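# Roll a folded necktie one turn from its fold

## Task

The necktie starts folded and completely unrolled. Beginning at its folded end, roll it through exactly one complete turn. When finished, the roll must sit low, and the remaining length of tie must lie flat on the table, with every part of it on the table, extending in a straight line away from the roll at a right angle to it. Then release the tie and move the grippers away. It only counts if the arrangement stays that way with no help from the robot.

## Robot and tools

Robot and frame. Two arms, left_arm and right_arm, share one scene frame. The origin sits on the table surface midway between the arms. +x runs outward over the table, +z is up, and left_arm is on the +y side. The names are just labels and do not match the left or right of any picture. Each gripper's fingers extend along its own +z axis and close along its own y axis. The reported hand point is between the finger pads, about 1 cm short of the tips. Reported positions can be slightly wrong, more so at long reach. Motions often stop a centimetre or more from the command, usually too low.

Command row. Every motion uses one flat list of 16 numbers covering both arms, even if only one arm moves. The first 8 are for left_arm: x, y, z, qw, qx, qy, qz, opening. The last 8 are the same for right_arm. x, y, z is an absolute gripper position in metres, in the scene frame. qw, qx, qy, qz is an absolute orientation quaternion, w first, in the scene frame. The opening runs from -1 (closed) to +1 (fully open, 0.094 m). These are poses, not offsets. To keep an arm still, repeat its whole pose from the last result before it stopped, plus the opening it should keep. To keep an orientation fixed, resend the same quaternion in every row rather than copying a drifted reading. A target more than 0.6 m from the arm's last reported position along any gripper axis is refused, and nothing is sent. On each control step the controller limits the command to 70 mm and 16 degrees from the measured pose. If it cannot satisfy both, it favours position.

Tools.
execute_actions takes actions, which is an empty list or a list with one item, and an optional boolean pictures. An empty list returns the current state with images. An action item has rows, a list of 1 to 15 rows of 16 numbers, and steps, 6 to 15, default 15. Each step lasts 1/30 s. Each row drives one step, and the final row repeats if there are fewer rows than steps. The result arrives 6 steps before the action ends, and those remaining steps run while you compose the next reply. A wait item has only steps, up to 300. It counts from the previous result, so your reply time is included. Images come only with an empty list or with pictures set to true.
move takes target, one 16-number row as above, and optional speed in m/s (0.002 to 0.5, default 0.25; turning allowed up to twice that in rad/s). Both grippers follow straight paths that finish together, lasting 0.5 to 10 s. Each opening is applied at the start. Paths ignore obstacles and the other arm, and grippers may lag, drift or overshoot the speed, especially with a nearly straight arm.
wait takes seconds, 0 to 10, and sends nothing new.
zoom_image takes camera (cam_high, cam_low, cam_roll_left, cam_roll_right, cam_left_wrist, cam_right_wrist) and region [x0, y0, x1, y1] in pixels, origin at top-left, at most 504 by 504. Every camera image is 504x504.
finished_scene takes scene, the current scene's number. Replying without any tool call also ends things.

Reading results. The state line shows each arm's position and quaternion. grip_measured is the finger opening on the command scale. The final Joint positions entry is the opening in metres. Readings may be off by about 1 mm. HELD marks steps where a clearance check stopped all or part of a row. A pose unreachable line names the arm whose command was altered or blocked. A Hand target line, shown only when nothing is pending, gives the pose each arm is currently heading toward. After an action, an arm continues only to its last clipped pose, so check where it ended and send the remainder. A move result adds a move: line giving the ending (done, off_target, moving, held, fault) and any limits that applied. paced means the sent pose was clipped. held means some steps were blocked, after which the arm may jump faster than requested. It also gives each gripper's distance from its target. If only one arm is named, the other finished at rest. Joint torques include offsets, scale errors and noise. MOTOR HOT appears from 75 °C. At 90 °C that arm halts for 10 s, and at 100 °C it drops until cooled; both show as OVER-TEMPERATURE FAULT.

Gripping. To hold something, command an opening about 0.03 below grip_measured. A smaller gap gives a lighter hold. Very thin material is gripped less firmly.

Cautions. Never let the arms collide or push on each other hard. Approach the table and tie slowly, because faster contact and targets set deeper past the surface push harder. Avoid dropping, slipping or slamming the tie. Avoid long loaded holds that heat the motors. At the end, open both grippers and lift them clear so the roll stays in place on its own.

Each tool is called after ">>>" by a JSON object that holds its "api" and its "payload".

## Session

>>> {"api": "execute_actions", "payload": {"actions": []}}

Scene clock: 0.00 s of 6000.00 s.
left_arm: end_effector_position=(+0.3249, +0.3484, +0.4144) grip_measured=+1.000 end_effector_quat_wxyz=(+0.709, -0.072, +0.698, +0.067) | right_arm: end_effector_position=(+0.3572, -0.2872, +0.3964) grip_measured=+1.000 end_effector_quat_wxyz=(+0.698, -0.012, +0.716, +0.007)
Joint positions: left_arm=[-0.005  1.042  1.059 -0.002  0.006 -0.008  0.094] | right_arm=[-0.004  1.063  1.036  0.001  0.001 -0.007  0.094]
Joint velocities: left_arm=[-0.002 -0.017 -0.007  0.051 -0.007 -0.066  0.   ] | right_arm=[-0.002  0.002 -0.007  0.022  0.007  0.051  0.   ]
Joint torques (N m, as the arm reports them, + toward a larger angle): no reading
Hand target (left_arm): +0.322, +0.348, +0.424; +0.718, -0.071, +0.690, +0.068
Hand target (right_arm): +0.355, -0.287, +0.398; +0.698, -0.011, +0.716, +0.007

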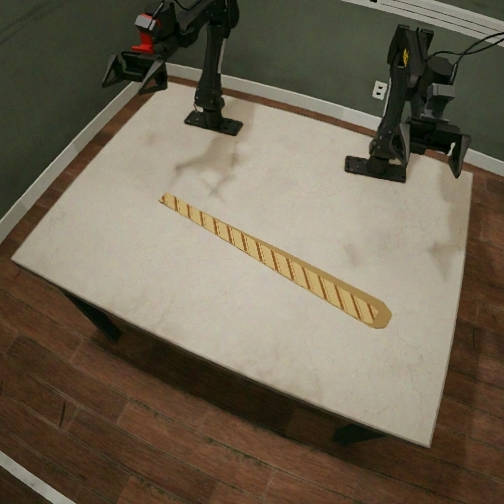

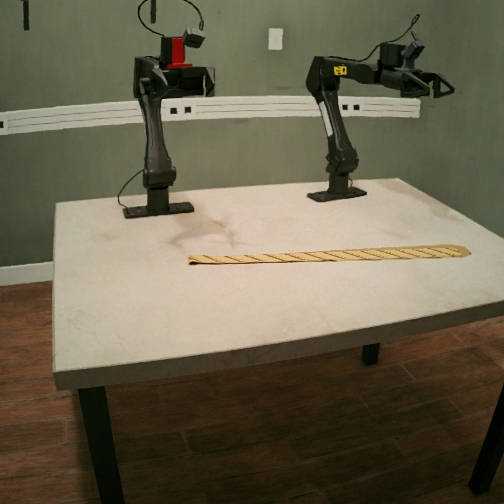

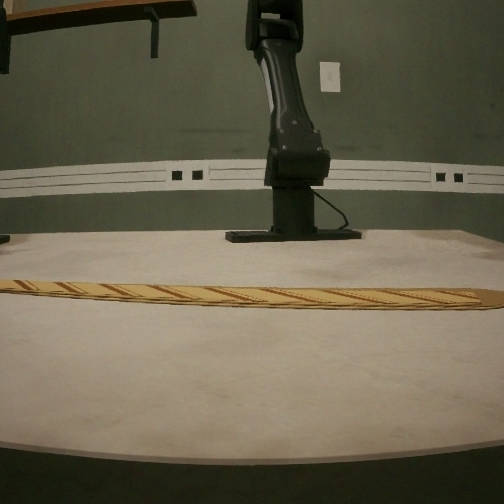

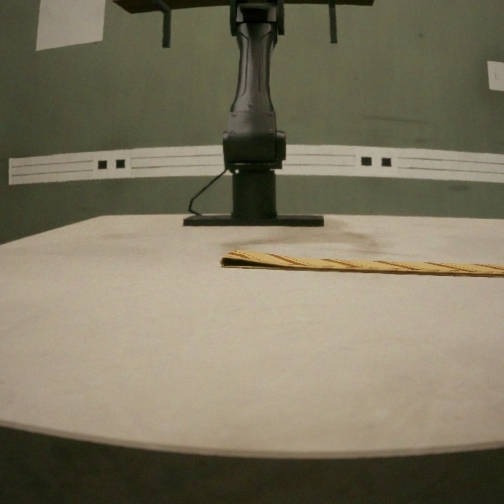

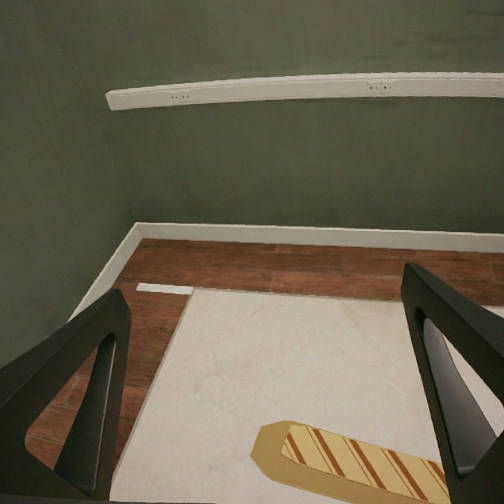

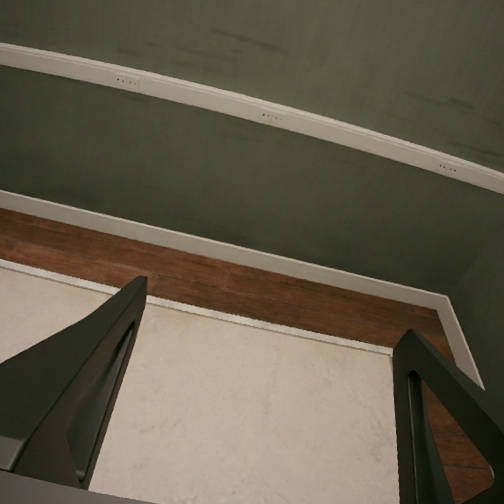

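>>> {"api": "move", "payload": {"target": [0.322,0.348,0.424,0.718,-0.071,0.69,0.068,1,0.318,-0.345,0.055,0.041,0.087,0.901,0.421,-0.3], "speed": 0.35}}

Scene clock: 4.70 s of 6000.00 s.
left_arm: end_effector_position=(+0.3249, +0.3484, +0.4144) grip_measured=+1.000 end_effector_quat_wxyz=(+0.709, -0.072, +0.698, +0.067) | right_arm: end_effector_position=(+0.3029, -0.3373, +0.0560) grip_measured=-0.298 end_effector_quat_wxyz=(+0.031, +0.089, +0.898, +0.430)
Joint positions: left_arm=[-0.005  1.042  1.059 -0.002  0.006 -0.008  0.094] | right_arm=[-0.551  2.116  1.416 -1.273 -0.82  -0.5    0.033]
Joint velocities: left_arm=[-0.007 -0.007  0.002 -0.007  0.051  0.007  0.   ] | right_arm=[ 0.002 -0.017  0.007  0.007  0.022 -0.037  0.   ]
Joint torques (N m, as the arm reports them, + toward a larger angle): left_arm=[ 0.1  -2.99  6.77  1.79  0.02 -0.02] | right_arm=[-0.69 -8.83  7.97 -0.58 -0.46 -0.1 ]
Hand target (left_arm): +0.322, +0.348, +0.424; +0.718, -0.071, +0.690, +0.068
Hand target (right_arm): +0.309, -0.343, +0.059; +0.043, +0.083, +0.898, +0.430
Off the commanded pose (left_arm): 0.010 m, 1 deg.
Off the commanded pose (right_arm): 0.017 m, 2 deg.
Kept back: nothing.
move: off_target (right_arm)

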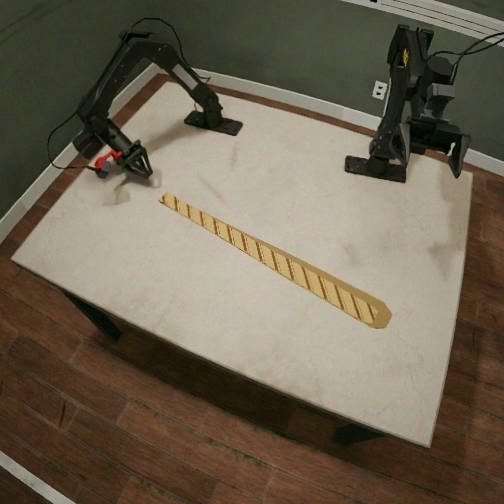

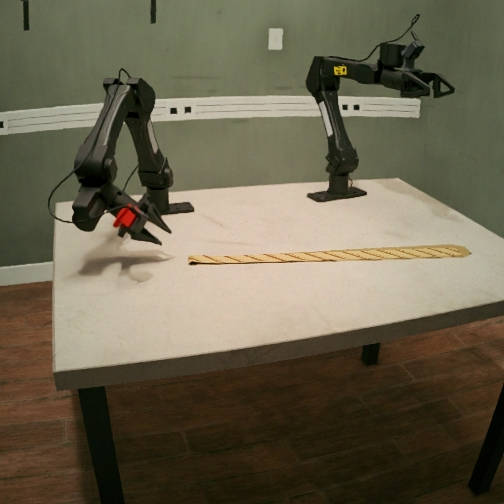

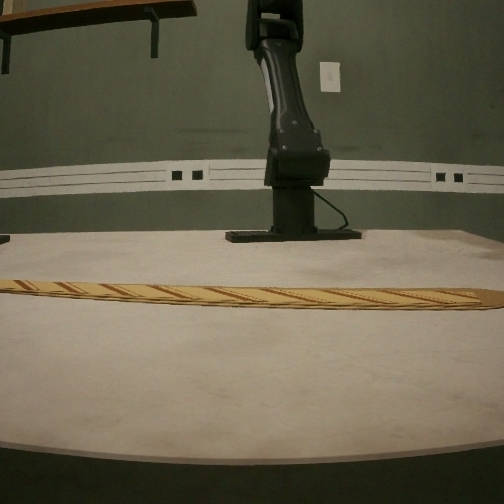

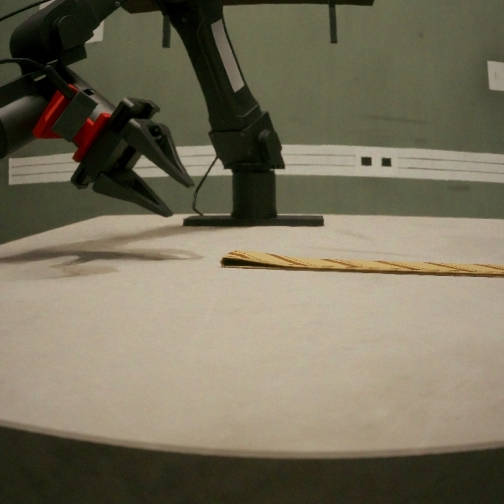

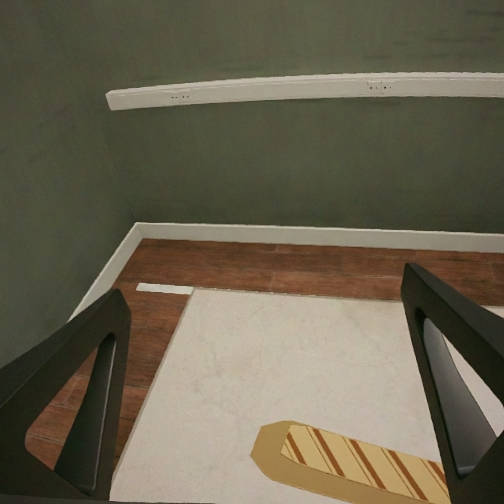

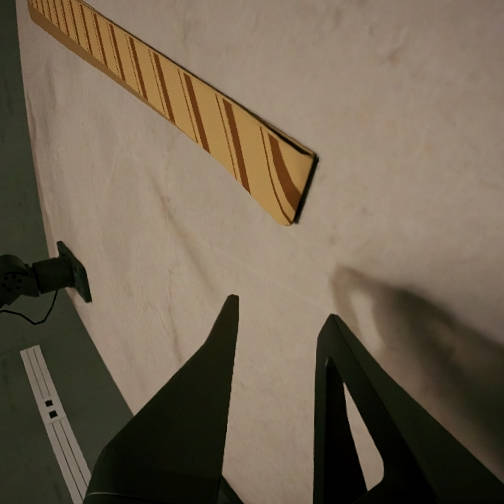

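>>> {"api": "move", "payload": {"target": [0.322,0.348,0.424,0.718,-0.071,0.69,0.068,1,0.328,-0.305,0.023,0.041,0.087,0.901,0.421,-0.3], "speed": 0.07}}

>>> {"api": "zoom_image", "payload": {"camera": "cam_high", "region": [90,140,230,240]}}

Scene clock: 6.20 s of 6000.00 s.
left_arm: end_effector_position=(+0.3249, +0.3484, +0.4144) grip_measured=+1.000 end_effector_quat_wxyz=(+0.709, -0.072, +0.698, +0.067) | right_arm: end_effector_position=(+0.3321, -0.3123, +0.0341) grip_measured=-0.298 end_effector_quat_wxyz=(+0.055, +0.080, +0.908, +0.407)
Joint positions: left_arm=[-0.005  1.042  1.059 -0.002  0.006 -0.008  0.094] | right_arm=[-0.443  2.116  1.363 -1.029 -0.827 -0.329  0.033]
Joint velocities: left_arm=[-0.012 -0.002  0.002 -0.007 -0.081  0.007  0.   ] | right_arm=[-0.002  0.002  0.017  0.066 -0.022 -0.051 -0.   ]
Joint torques (N m, as the arm reports them, + toward a larger angle): left_arm=[ 0.13 -2.98  6.77  1.78  0.04 -0.01] | right_arm=[ 0.47 -7.71  3.79 -0.05 -0.58  0.03]
Hand target (left_arm): +0.322, +0.348, +0.424; +0.718, -0.071, +0.690, +0.068
Hand target (right_arm): +0.327, -0.305, +0.023; +0.040, +0.087, +0.902, +0.420
Off the commanded pose (left_arm): 0.010 m, 1 deg.
Off the commanded pose (right_arm): 0.014 m, 3 deg.
Kept back: nothing.
move: off_target (right_arm)

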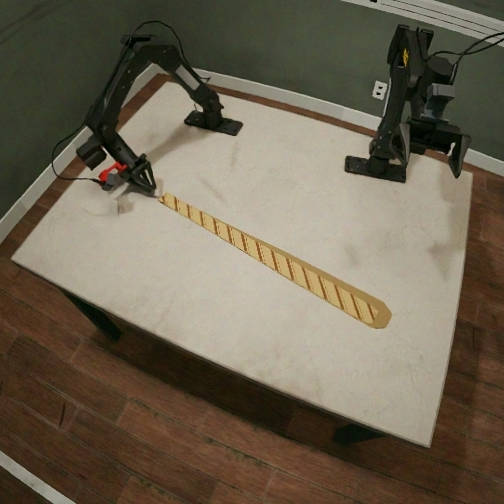

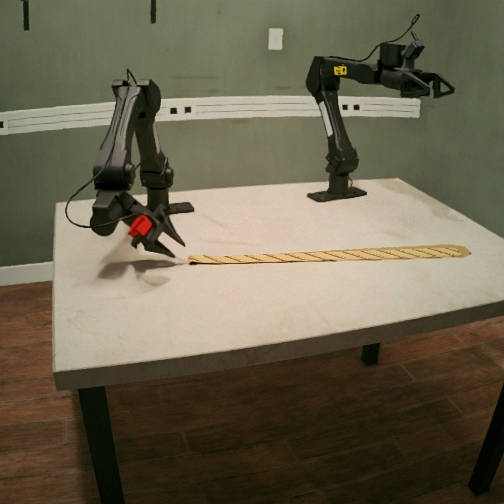

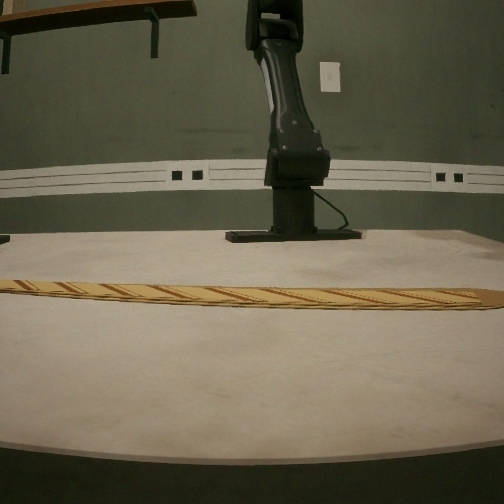

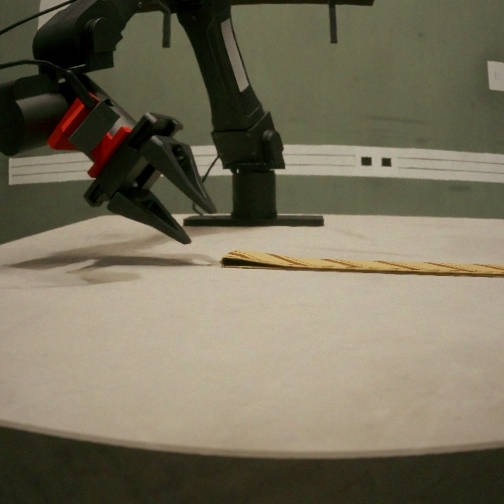

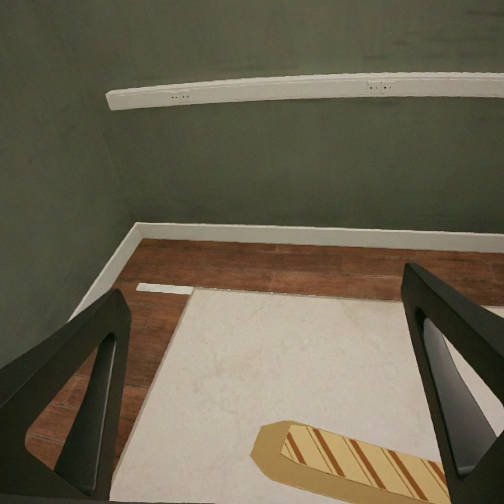

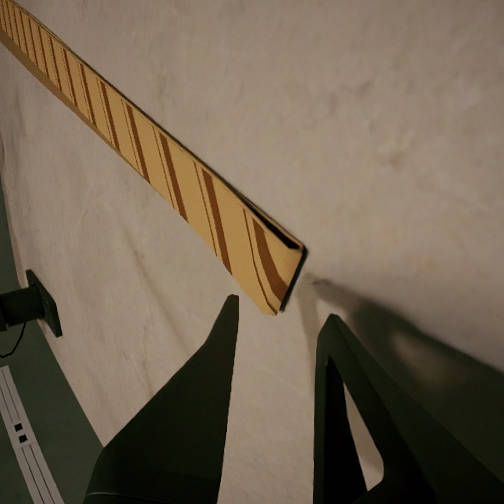

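Region (90, 140, 230, 240) of cam_high's 504x504 image, scaled by 3.600, with more detail than that image has; it fills the top 360 rows of this view, and the rest is white.

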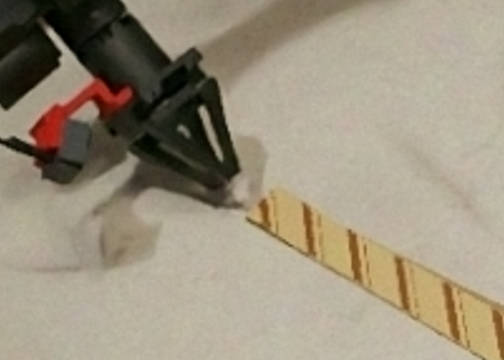

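>>> {"api": "move", "payload": {"target": [0.322,0.348,0.424,0.718,-0.071,0.69,0.068,1,0.316,-0.305,0.010,0.041,0.087,0.901,0.421,-0.3], "speed": 0.04}}

>>> {"api": "move", "payload": {"target": [0.322,0.348,0.424,0.718,-0.071,0.69,0.068,1,0.325,-0.258,0.012,0.041,0.087,0.901,0.421,-0.3], "speed": 0.04}}

>>> {"api": "zoom_image", "payload": {"camera": "cam_roll_right", "region": [100,170,340,330]}}

Scene clock: 9.17 s of 6000.00 s.
left_arm: end_effector_position=(+0.3249, +0.3484, +0.4144) grip_measured=+1.000 end_effector_quat_wxyz=(+0.709, -0.072, +0.698, +0.067) | right_arm: end_effector_position=(+0.3200, -0.3071, +0.0198) grip_measured=-0.298 end_effector_quat_wxyz=(+0.046, +0.084, +0.907, +0.410)
Joint positions: left_arm=[-0.005  1.042  1.059 -0.002  0.006 -0.008  0.094] | right_arm=[-0.443  2.116  1.293 -0.979 -0.826 -0.329  0.033]
Joint velocities: left_arm=[ 0.002 -0.007  0.002 -0.037  0.037 -0.081  0.   ] | right_arm=[-0.007  0.012 -0.007  0.037 -0.081 -0.066  0.001]
Joint torques (N m, as the arm reports them, + toward a larger angle): left_arm=[ 0.11 -2.97  6.76  1.79  0.03 -0.02] | right_arm=[-0.39 -7.88  3.63 -0.1  -0.58 -0.1 ]
Hand target (left_arm): +0.322, +0.348, +0.424; +0.718, -0.071, +0.690, +0.068
Hand target (right_arm): +0.315, -0.305, +0.011; +0.041, +0.087, +0.902, +0.421
Off the commanded pose (left_arm): 0.010 m, 1 deg.
Off the commanded pose (right_arm): 0.011 m, 2 deg.
Kept back: nothing.
move: off_target (right_arm)

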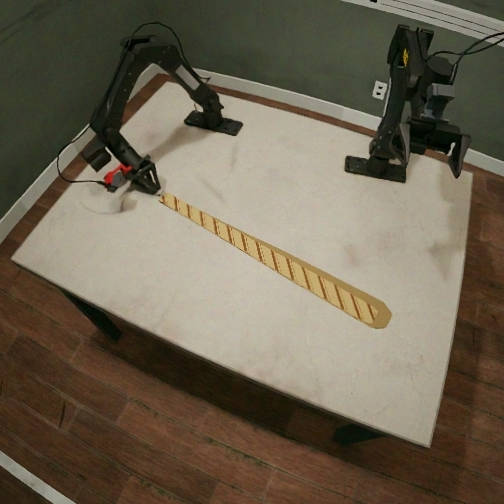

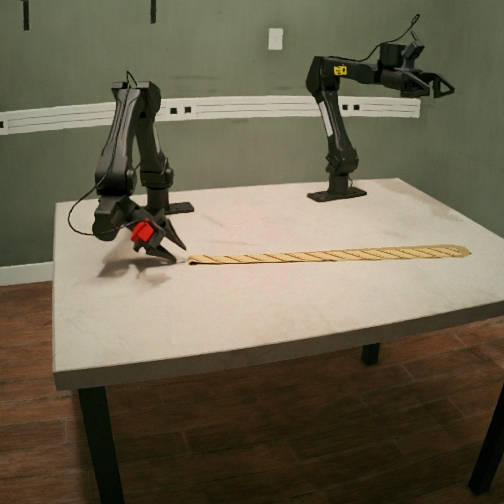

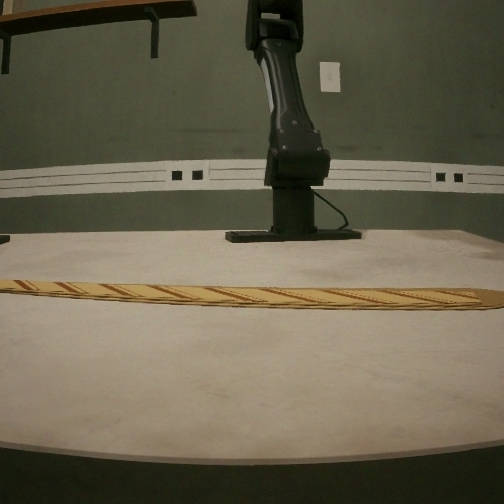

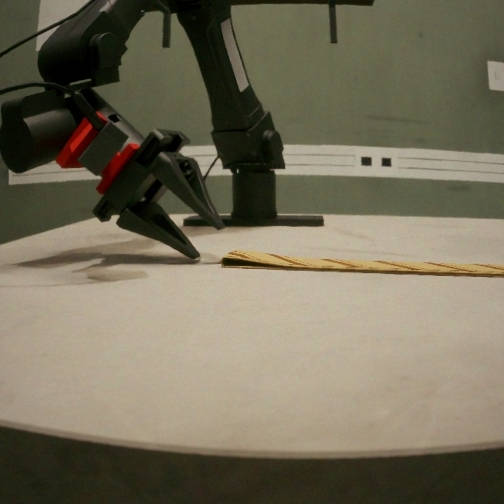

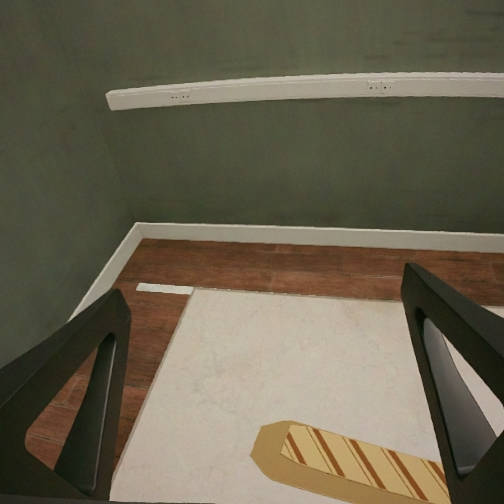

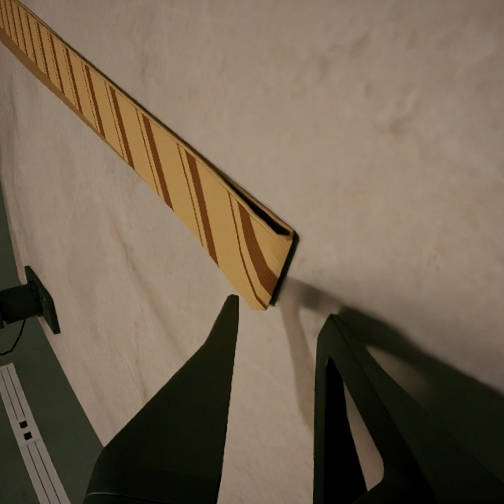

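Scene clock: 10.70 s of 6000.00 s.
left_arm: end_effector_position=(+0.3249, +0.3484, +0.4144) grip_measured=+1.000 end_effector_quat_wxyz=(+0.709, -0.072, +0.698, +0.067) | right_arm: end_effector_position=(+0.3300, -0.2625, +0.0162) grip_measured=-0.298 end_effector_quat_wxyz=(+0.042, +0.091, +0.899, +0.427)
Joint positions: left_arm=[-0.005  1.042  1.059 -0.002  0.006 -0.008  0.094] | right_arm=[-0.325  2.091  1.218 -0.813 -0.882 -0.145  0.033]
Joint velocities: left_arm=[ 0.002 -0.002  0.007 -0.007  0.022  0.007  0.   ] | right_arm=[ 0.007 -0.002 -0.007 -0.007  0.007 -0.007 -0.002]
Joint torques (N m, as the arm reports them, + toward a larger angle): left_arm=[ 0.13 -2.94  6.72  1.8   0.03 -0.02] | right_arm=[  0.73 -10.31   3.02   0.25  -0.29   0.04]
Hand target (left_arm): +0.322, +0.348, +0.424; +0.718, -0.071, +0.690, +0.068
Hand target (right_arm): +0.325, -0.259, +0.012; +0.040, +0.087, +0.902, +0.420
Off the commanded pose (left_arm): 0.010 m, 1 deg.
Off the commanded pose (right_arm): 0.008 m, 1 deg.
Kept back: nothing.
move: done

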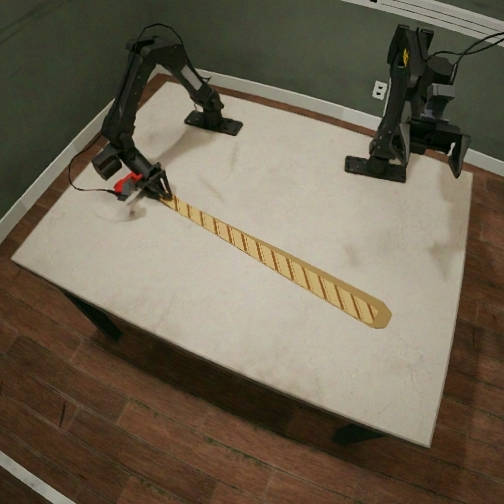

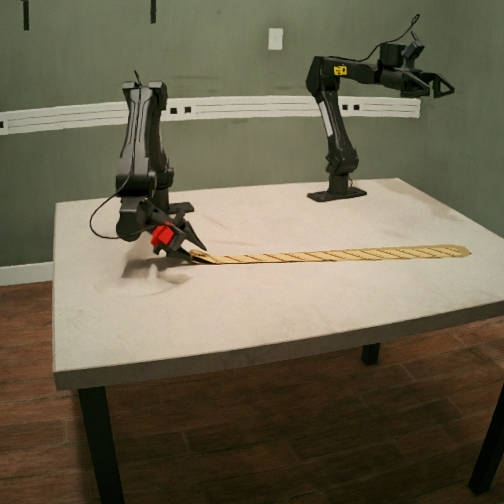

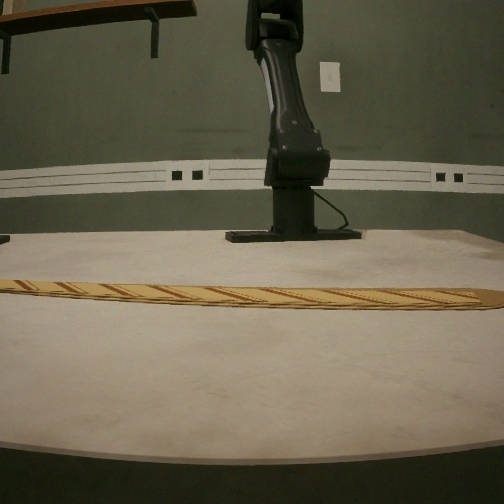

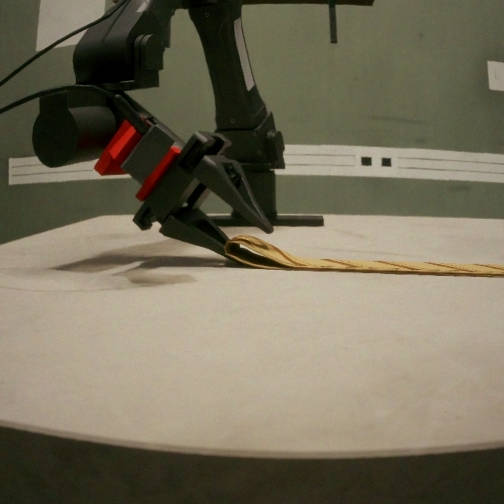

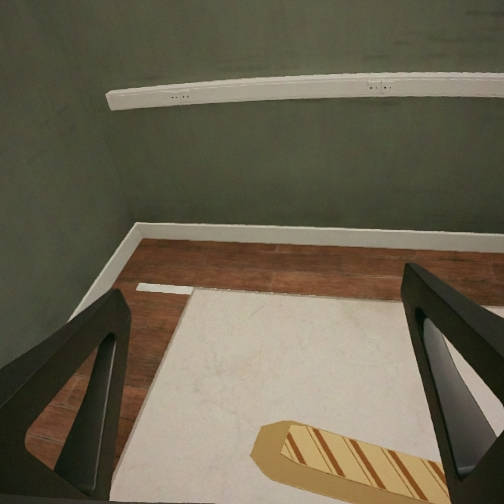

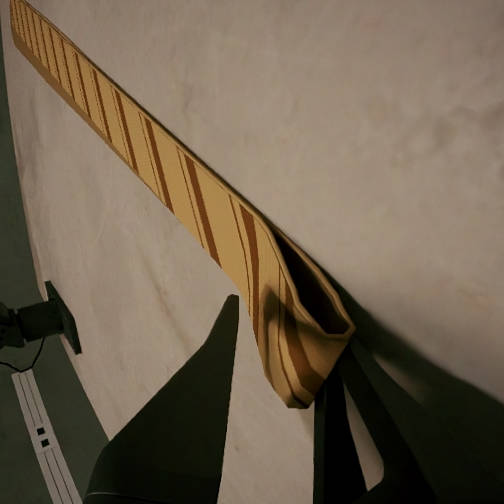

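Region (100, 170, 340, 330) of cam_roll_right's 504x504 image, scaled by 2.100, with more detail than that image has.

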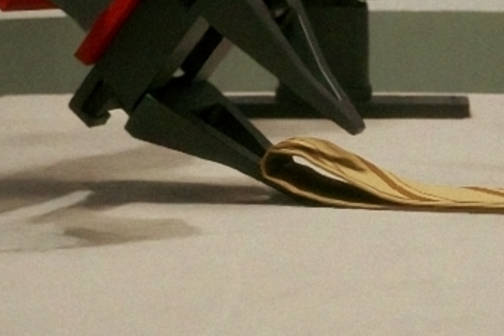

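>>> {"api": "move", "payload": {"target": [0.322,0.348,0.424,0.718,-0.071,0.69,0.068,1,0.324,-0.266,0.014,0.041,0.087,0.901,0.421,-1], "speed": 0.04}}

>>> {"api": "move", "payload": {"target": [0.322,0.348,0.424,0.718,-0.071,0.69,0.068,1,0.308,-0.355,0.022,0.041,0.087,0.901,0.421,-1], "speed": 0.1}}

>>> {"api": "move", "payload": {"target": [0.322,0.348,0.424,0.718,-0.071,0.69,0.068,1,0.315,-0.32,0.045,0,0.096,0.995,0,-1]}}

>>> {"api": "move", "payload": {"target": [0.322,0.348,0.424,0.718,-0.071,0.69,0.068,1,0.322,-0.287,0.024,-0.041,0.087,0.901,-0.421,-1]}}

Scene clock: 11.83 s of 6000.00 s.
left_arm: end_effector_position=(+0.3249, +0.3484, +0.4144) grip_measured=+1.000 end_effector_quat_wxyz=(+0.709, -0.072, +0.698, +0.067) | right_arm: end_effector_position=(+0.3290, -0.2643, +0.0137) grip_measured=-0.948 end_effector_quat_wxyz=(+0.042, +0.087, +0.903, +0.419)
Joint positions: left_arm=[-0.005  1.042  1.059 -0.002  0.006 -0.008  0.094] | right_arm=[-0.325  2.091  1.218 -0.813 -0.864 -0.156  0.002]
Joint velocities: left_arm=[-0.012  0.012 -0.012  0.051 -0.007  0.037  0.   ] | right_arm=[ 0.012  0.007 -0.002 -0.051  0.022  0.095  0.   ]
Joint torques (N m, as the arm reports them, + toward a larger angle): left_arm=[ 0.06 -2.95  6.76  1.79  0.01 -0.01] | right_arm=[-0.69 -9.93  4.28 -0.09 -0.46 -0.12]
Hand target (left_arm): +0.322, +0.348, +0.424; +0.718, -0.071, +0.690, +0.068
Hand target (right_arm): +0.324, -0.266, +0.014; +0.041, +0.087, +0.902, +0.421
Off the commanded pose (left_arm): 0.010 m, 1 deg.
Off the commanded pose (right_arm): 0.005 m, 0 deg.
Kept back: nothing.
move: done

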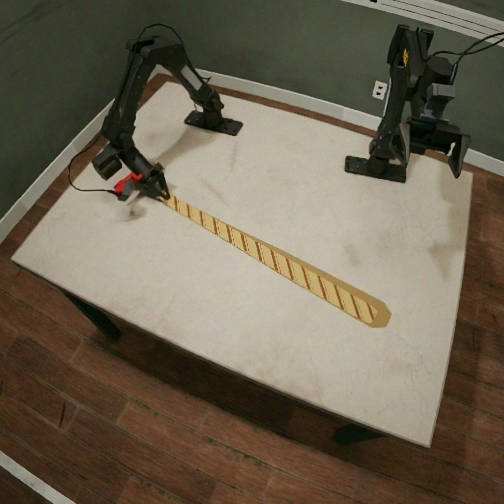

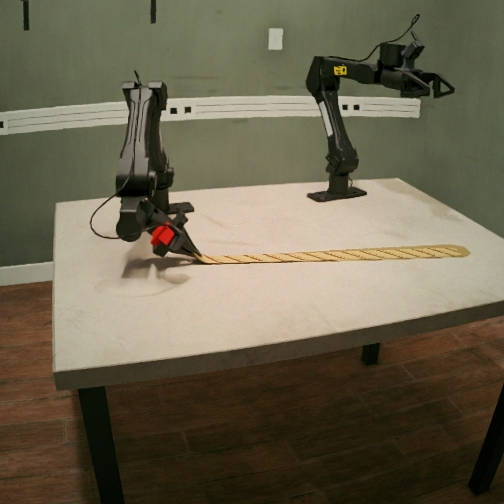

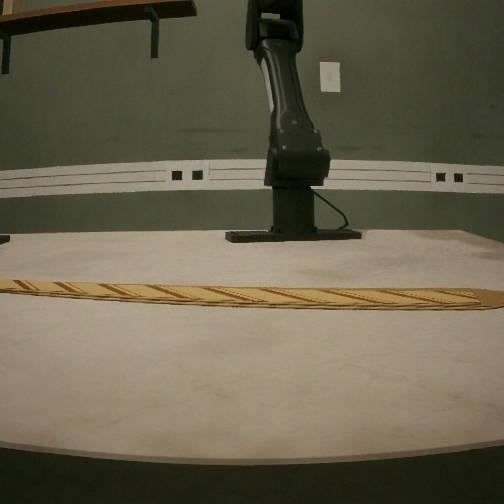

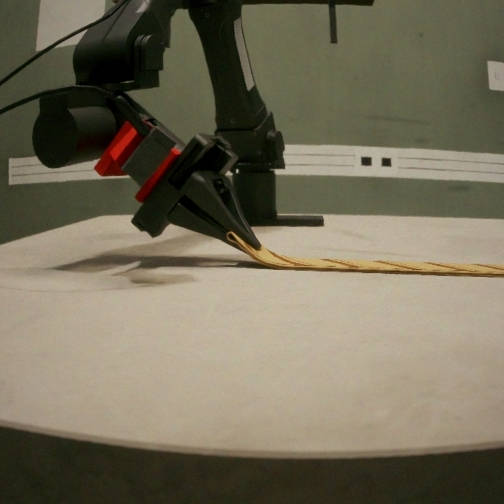

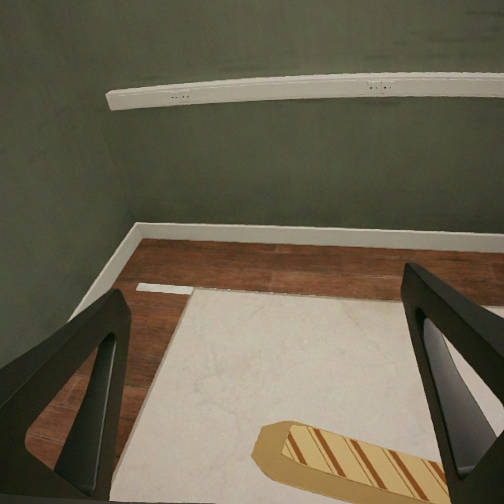

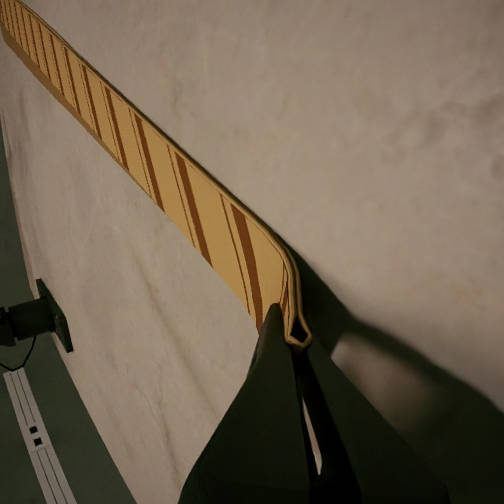

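Scene clock: 13.33 s of 6000.00 s.
left_arm: end_effector_position=(+0.3249, +0.3484, +0.4144) grip_measured=+1.000 end_effector_quat_wxyz=(+0.709, -0.072, +0.698, +0.067) | right_arm: end_effector_position=(+0.3028, -0.3502, +0.0230) grip_measured=-0.948 end_effector_quat_wxyz=(+0.036, +0.093, +0.901, +0.423)
Joint positions: left_arm=[-0.005  1.042  1.059 -0.002  0.006 -0.008  0.094] | right_arm=[-0.58   2.184  1.389 -1.176 -0.802 -0.516  0.002]
Joint velocities: left_arm=[-0.002 -0.012  0.002 -0.022 -0.066  0.066  0.   ] | right_arm=[ 0.012  0.012 -0.007 -0.037  0.066 -0.11   0.001]
Joint torques (N m, as the arm reports them, + toward a larger angle): left_arm=[ 0.11 -2.93  6.76  1.8   0.02 -0.02] | right_arm=[-0.18 -8.33  7.73 -0.58 -0.44 -0.09]
Hand target (left_arm): +0.322, +0.348, +0.424; +0.718, -0.071, +0.690, +0.068
Hand target (right_arm): +0.308, -0.354, +0.023; +0.042, +0.087, +0.900, +0.424
Off the commanded pose (left_arm): 0.010 m, 1 deg.
Off the commanded pose (right_arm): 0.007 m, 1 deg.
Kept back: nothing.
move: done

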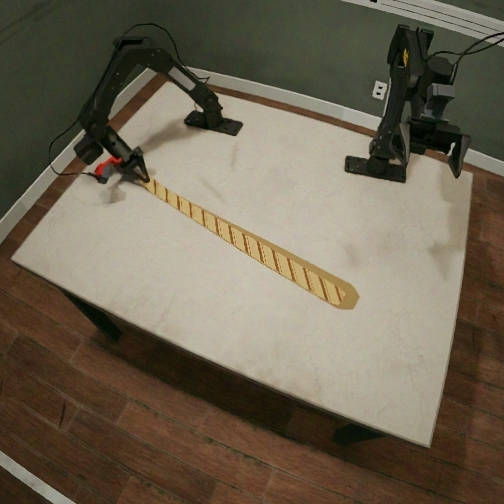

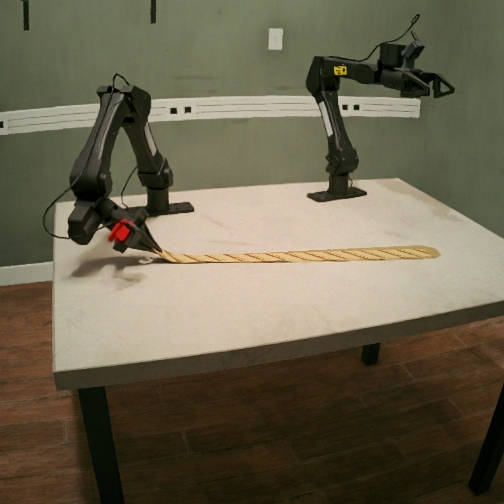

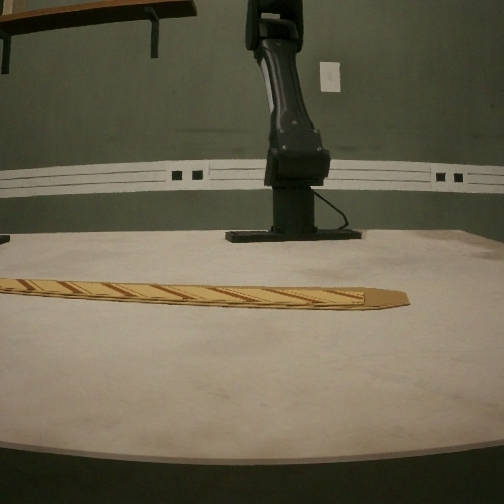

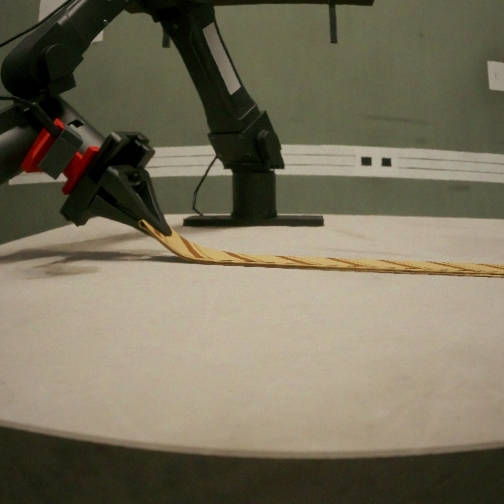

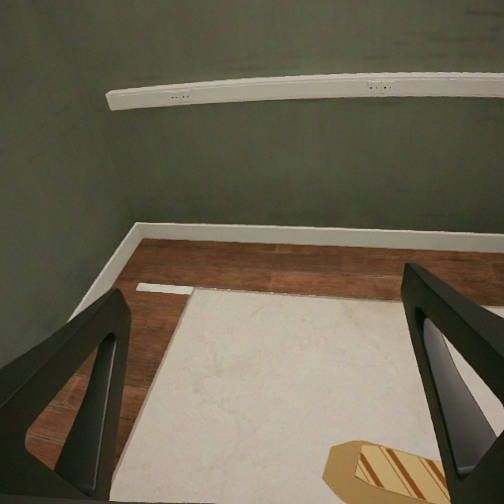

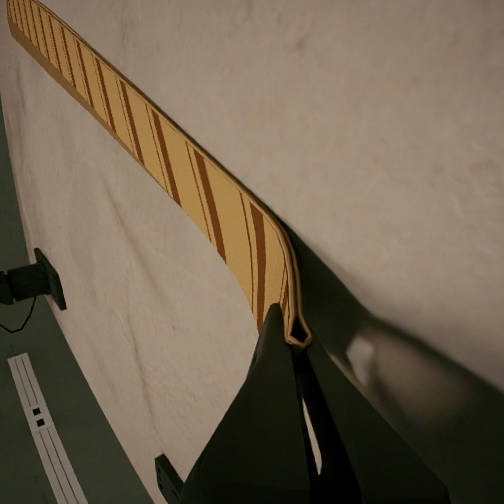

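Scene clock: 15.67 s of 6000.00 s.
left_arm: end_effector_position=(+0.3249, +0.3484, +0.4144) grip_measured=+1.000 end_effector_quat_wxyz=(+0.709, -0.072, +0.698, +0.067) | right_arm: end_effector_position=(+0.3062, -0.3220, +0.0317) grip_measured=-0.947 end_effector_quat_wxyz=(-0.021, +0.092, +0.996, -0.002)
Joint positions: left_arm=[-0.005  1.042  1.059 -0.002  0.006 -0.008  0.094] | right_arm=[-0.102  1.919  1.327 -1.021  0.003  0.114  0.002]
Joint velocities: left_arm=[ 0.012 -0.002 -0.007 -0.022  0.051  0.022  0.   ] | right_arm=[ 0.002 -0.007  0.012  0.051  0.037 -0.007  0.   ]
Joint torques (N m, as the arm reports them, + toward a larger angle): left_arm=[ 0.13 -2.94  6.78  1.8   0.02 -0.02] | right_arm=[ 0.43 -9.87  8.6  -0.01  0.04  0.12]
Hand target (left_arm): +0.322, +0.348, +0.424; +0.718, -0.071, +0.690, +0.068
Hand target (right_arm): +0.315, -0.322, +0.044; -0.004, +0.095, +0.995, -0.006
Off the commanded pose (left_arm): 0.010 m, 1 deg.
Off the commanded pose (right_arm): 0.016 m, 2 deg.
Kept back: nothing.
move: off_target (right_arm)

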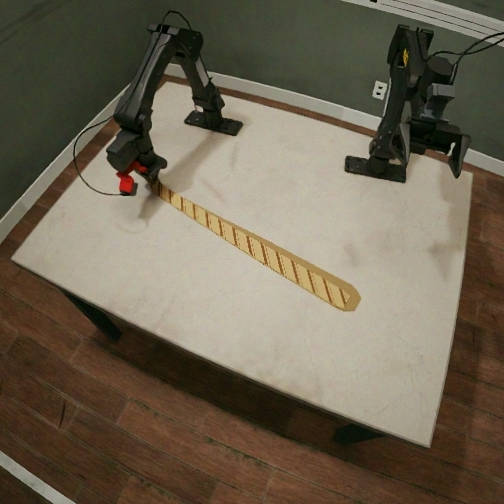

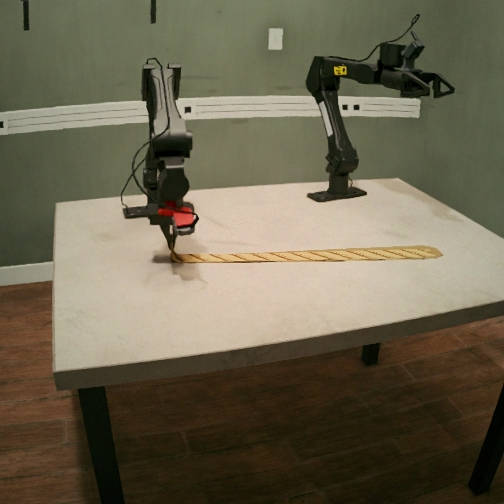

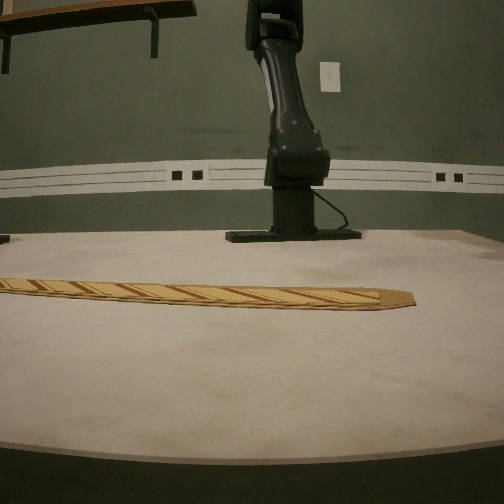

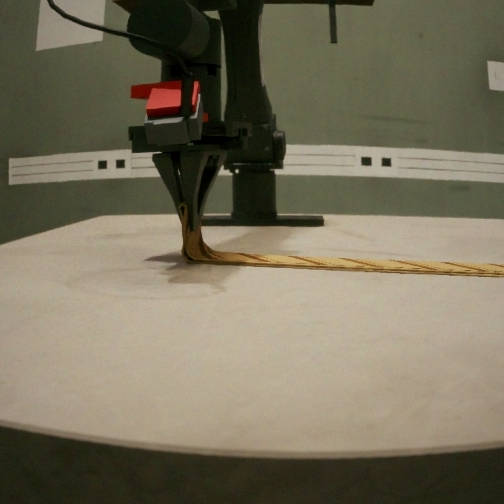

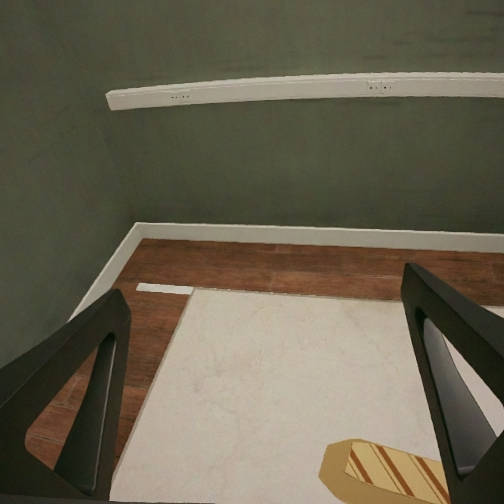

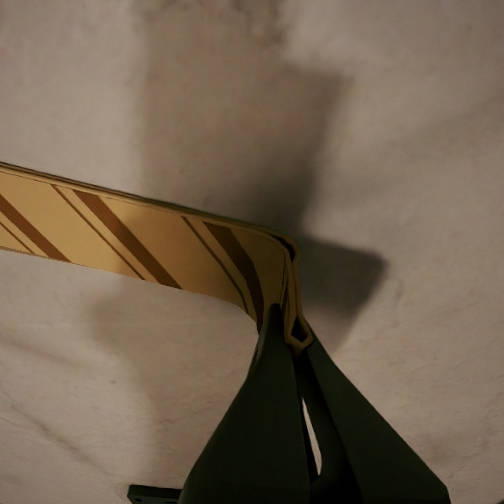

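Scene clock: 18.10 s of 6000.00 s.
left_arm: end_effector_position=(+0.3249, +0.3484, +0.4144) grip_measured=+1.000 end_effector_quat_wxyz=(+0.709, -0.072, +0.698, +0.067) | right_arm: end_effector_position=(+0.3158, -0.2911, +0.0250) grip_measured=-0.947 end_effector_quat_wxyz=(-0.054, +0.084, +0.902, -0.421)
Joint positions: left_arm=[-0.005  1.042  1.059 -0.002  0.006 -0.008  0.094] | right_arm=[ 0.326  2.374  1.706 -1.484  0.7    0.76   0.002]
Joint velocities: left_arm=[-0.022  0.022 -0.012  0.007 -0.037 -0.051  0.   ] | right_arm=[-0.007 -0.002 -0.022 -0.095 -0.037 -0.051  0.002]
Joint torques (N m, as the arm reports them, + toward a larger angle): left_arm=[ 0.16 -2.99  6.77  1.79  0.01 -0.02] | right_arm=[ 0.32 -9.95  7.79 -0.85  0.4   0.16]
Hand target (left_arm): +0.322, +0.348, +0.424; +0.718, -0.071, +0.690, +0.068
Hand target (right_arm): +0.323, -0.289, +0.025; -0.042, +0.087, +0.900, -0.426
Off the commanded pose (left_arm): 0.010 m, 1 deg.
Off the commanded pose (right_arm): 0.008 m, 2 deg.
Kept back: nothing.
move: done

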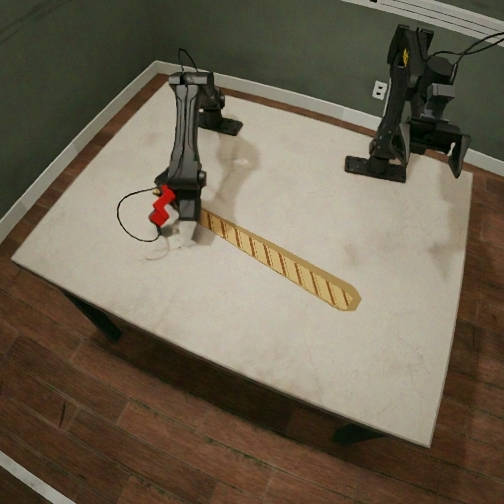

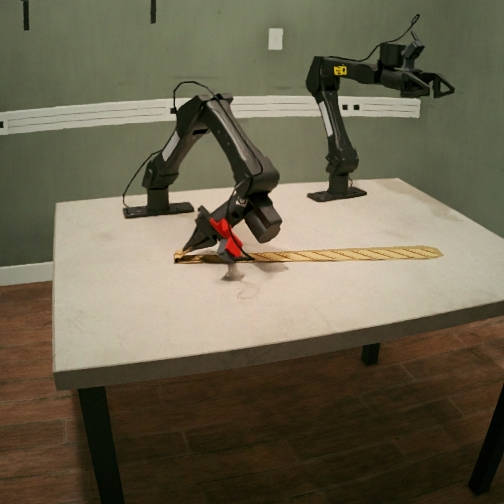

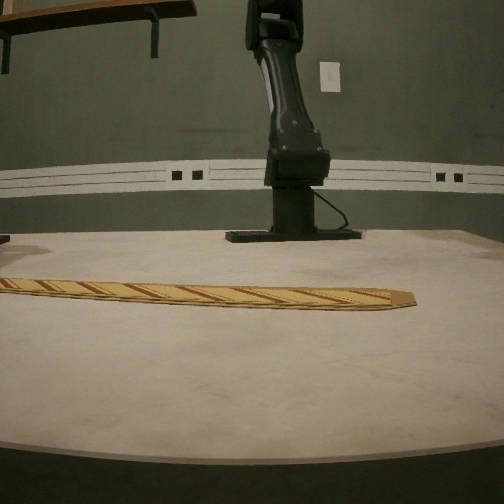

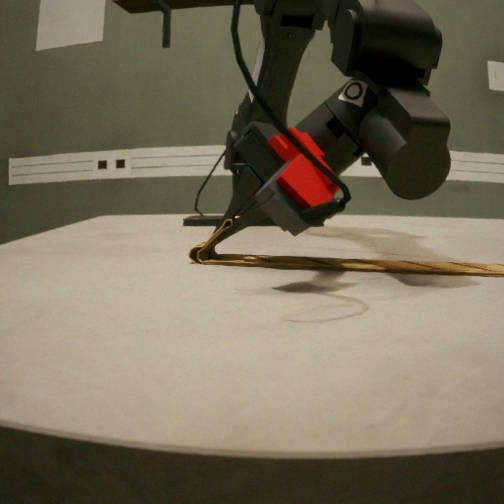

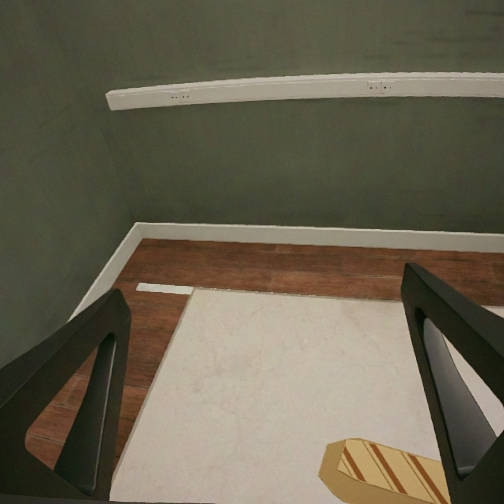

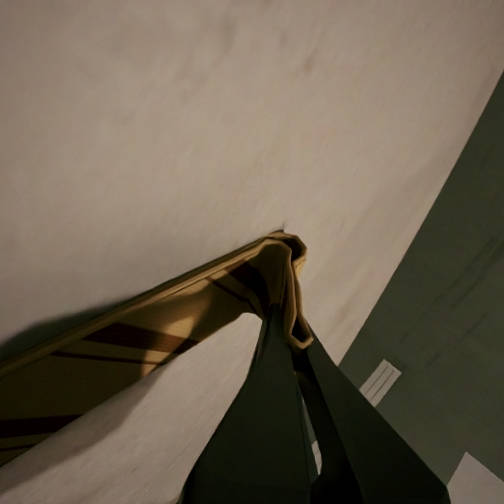

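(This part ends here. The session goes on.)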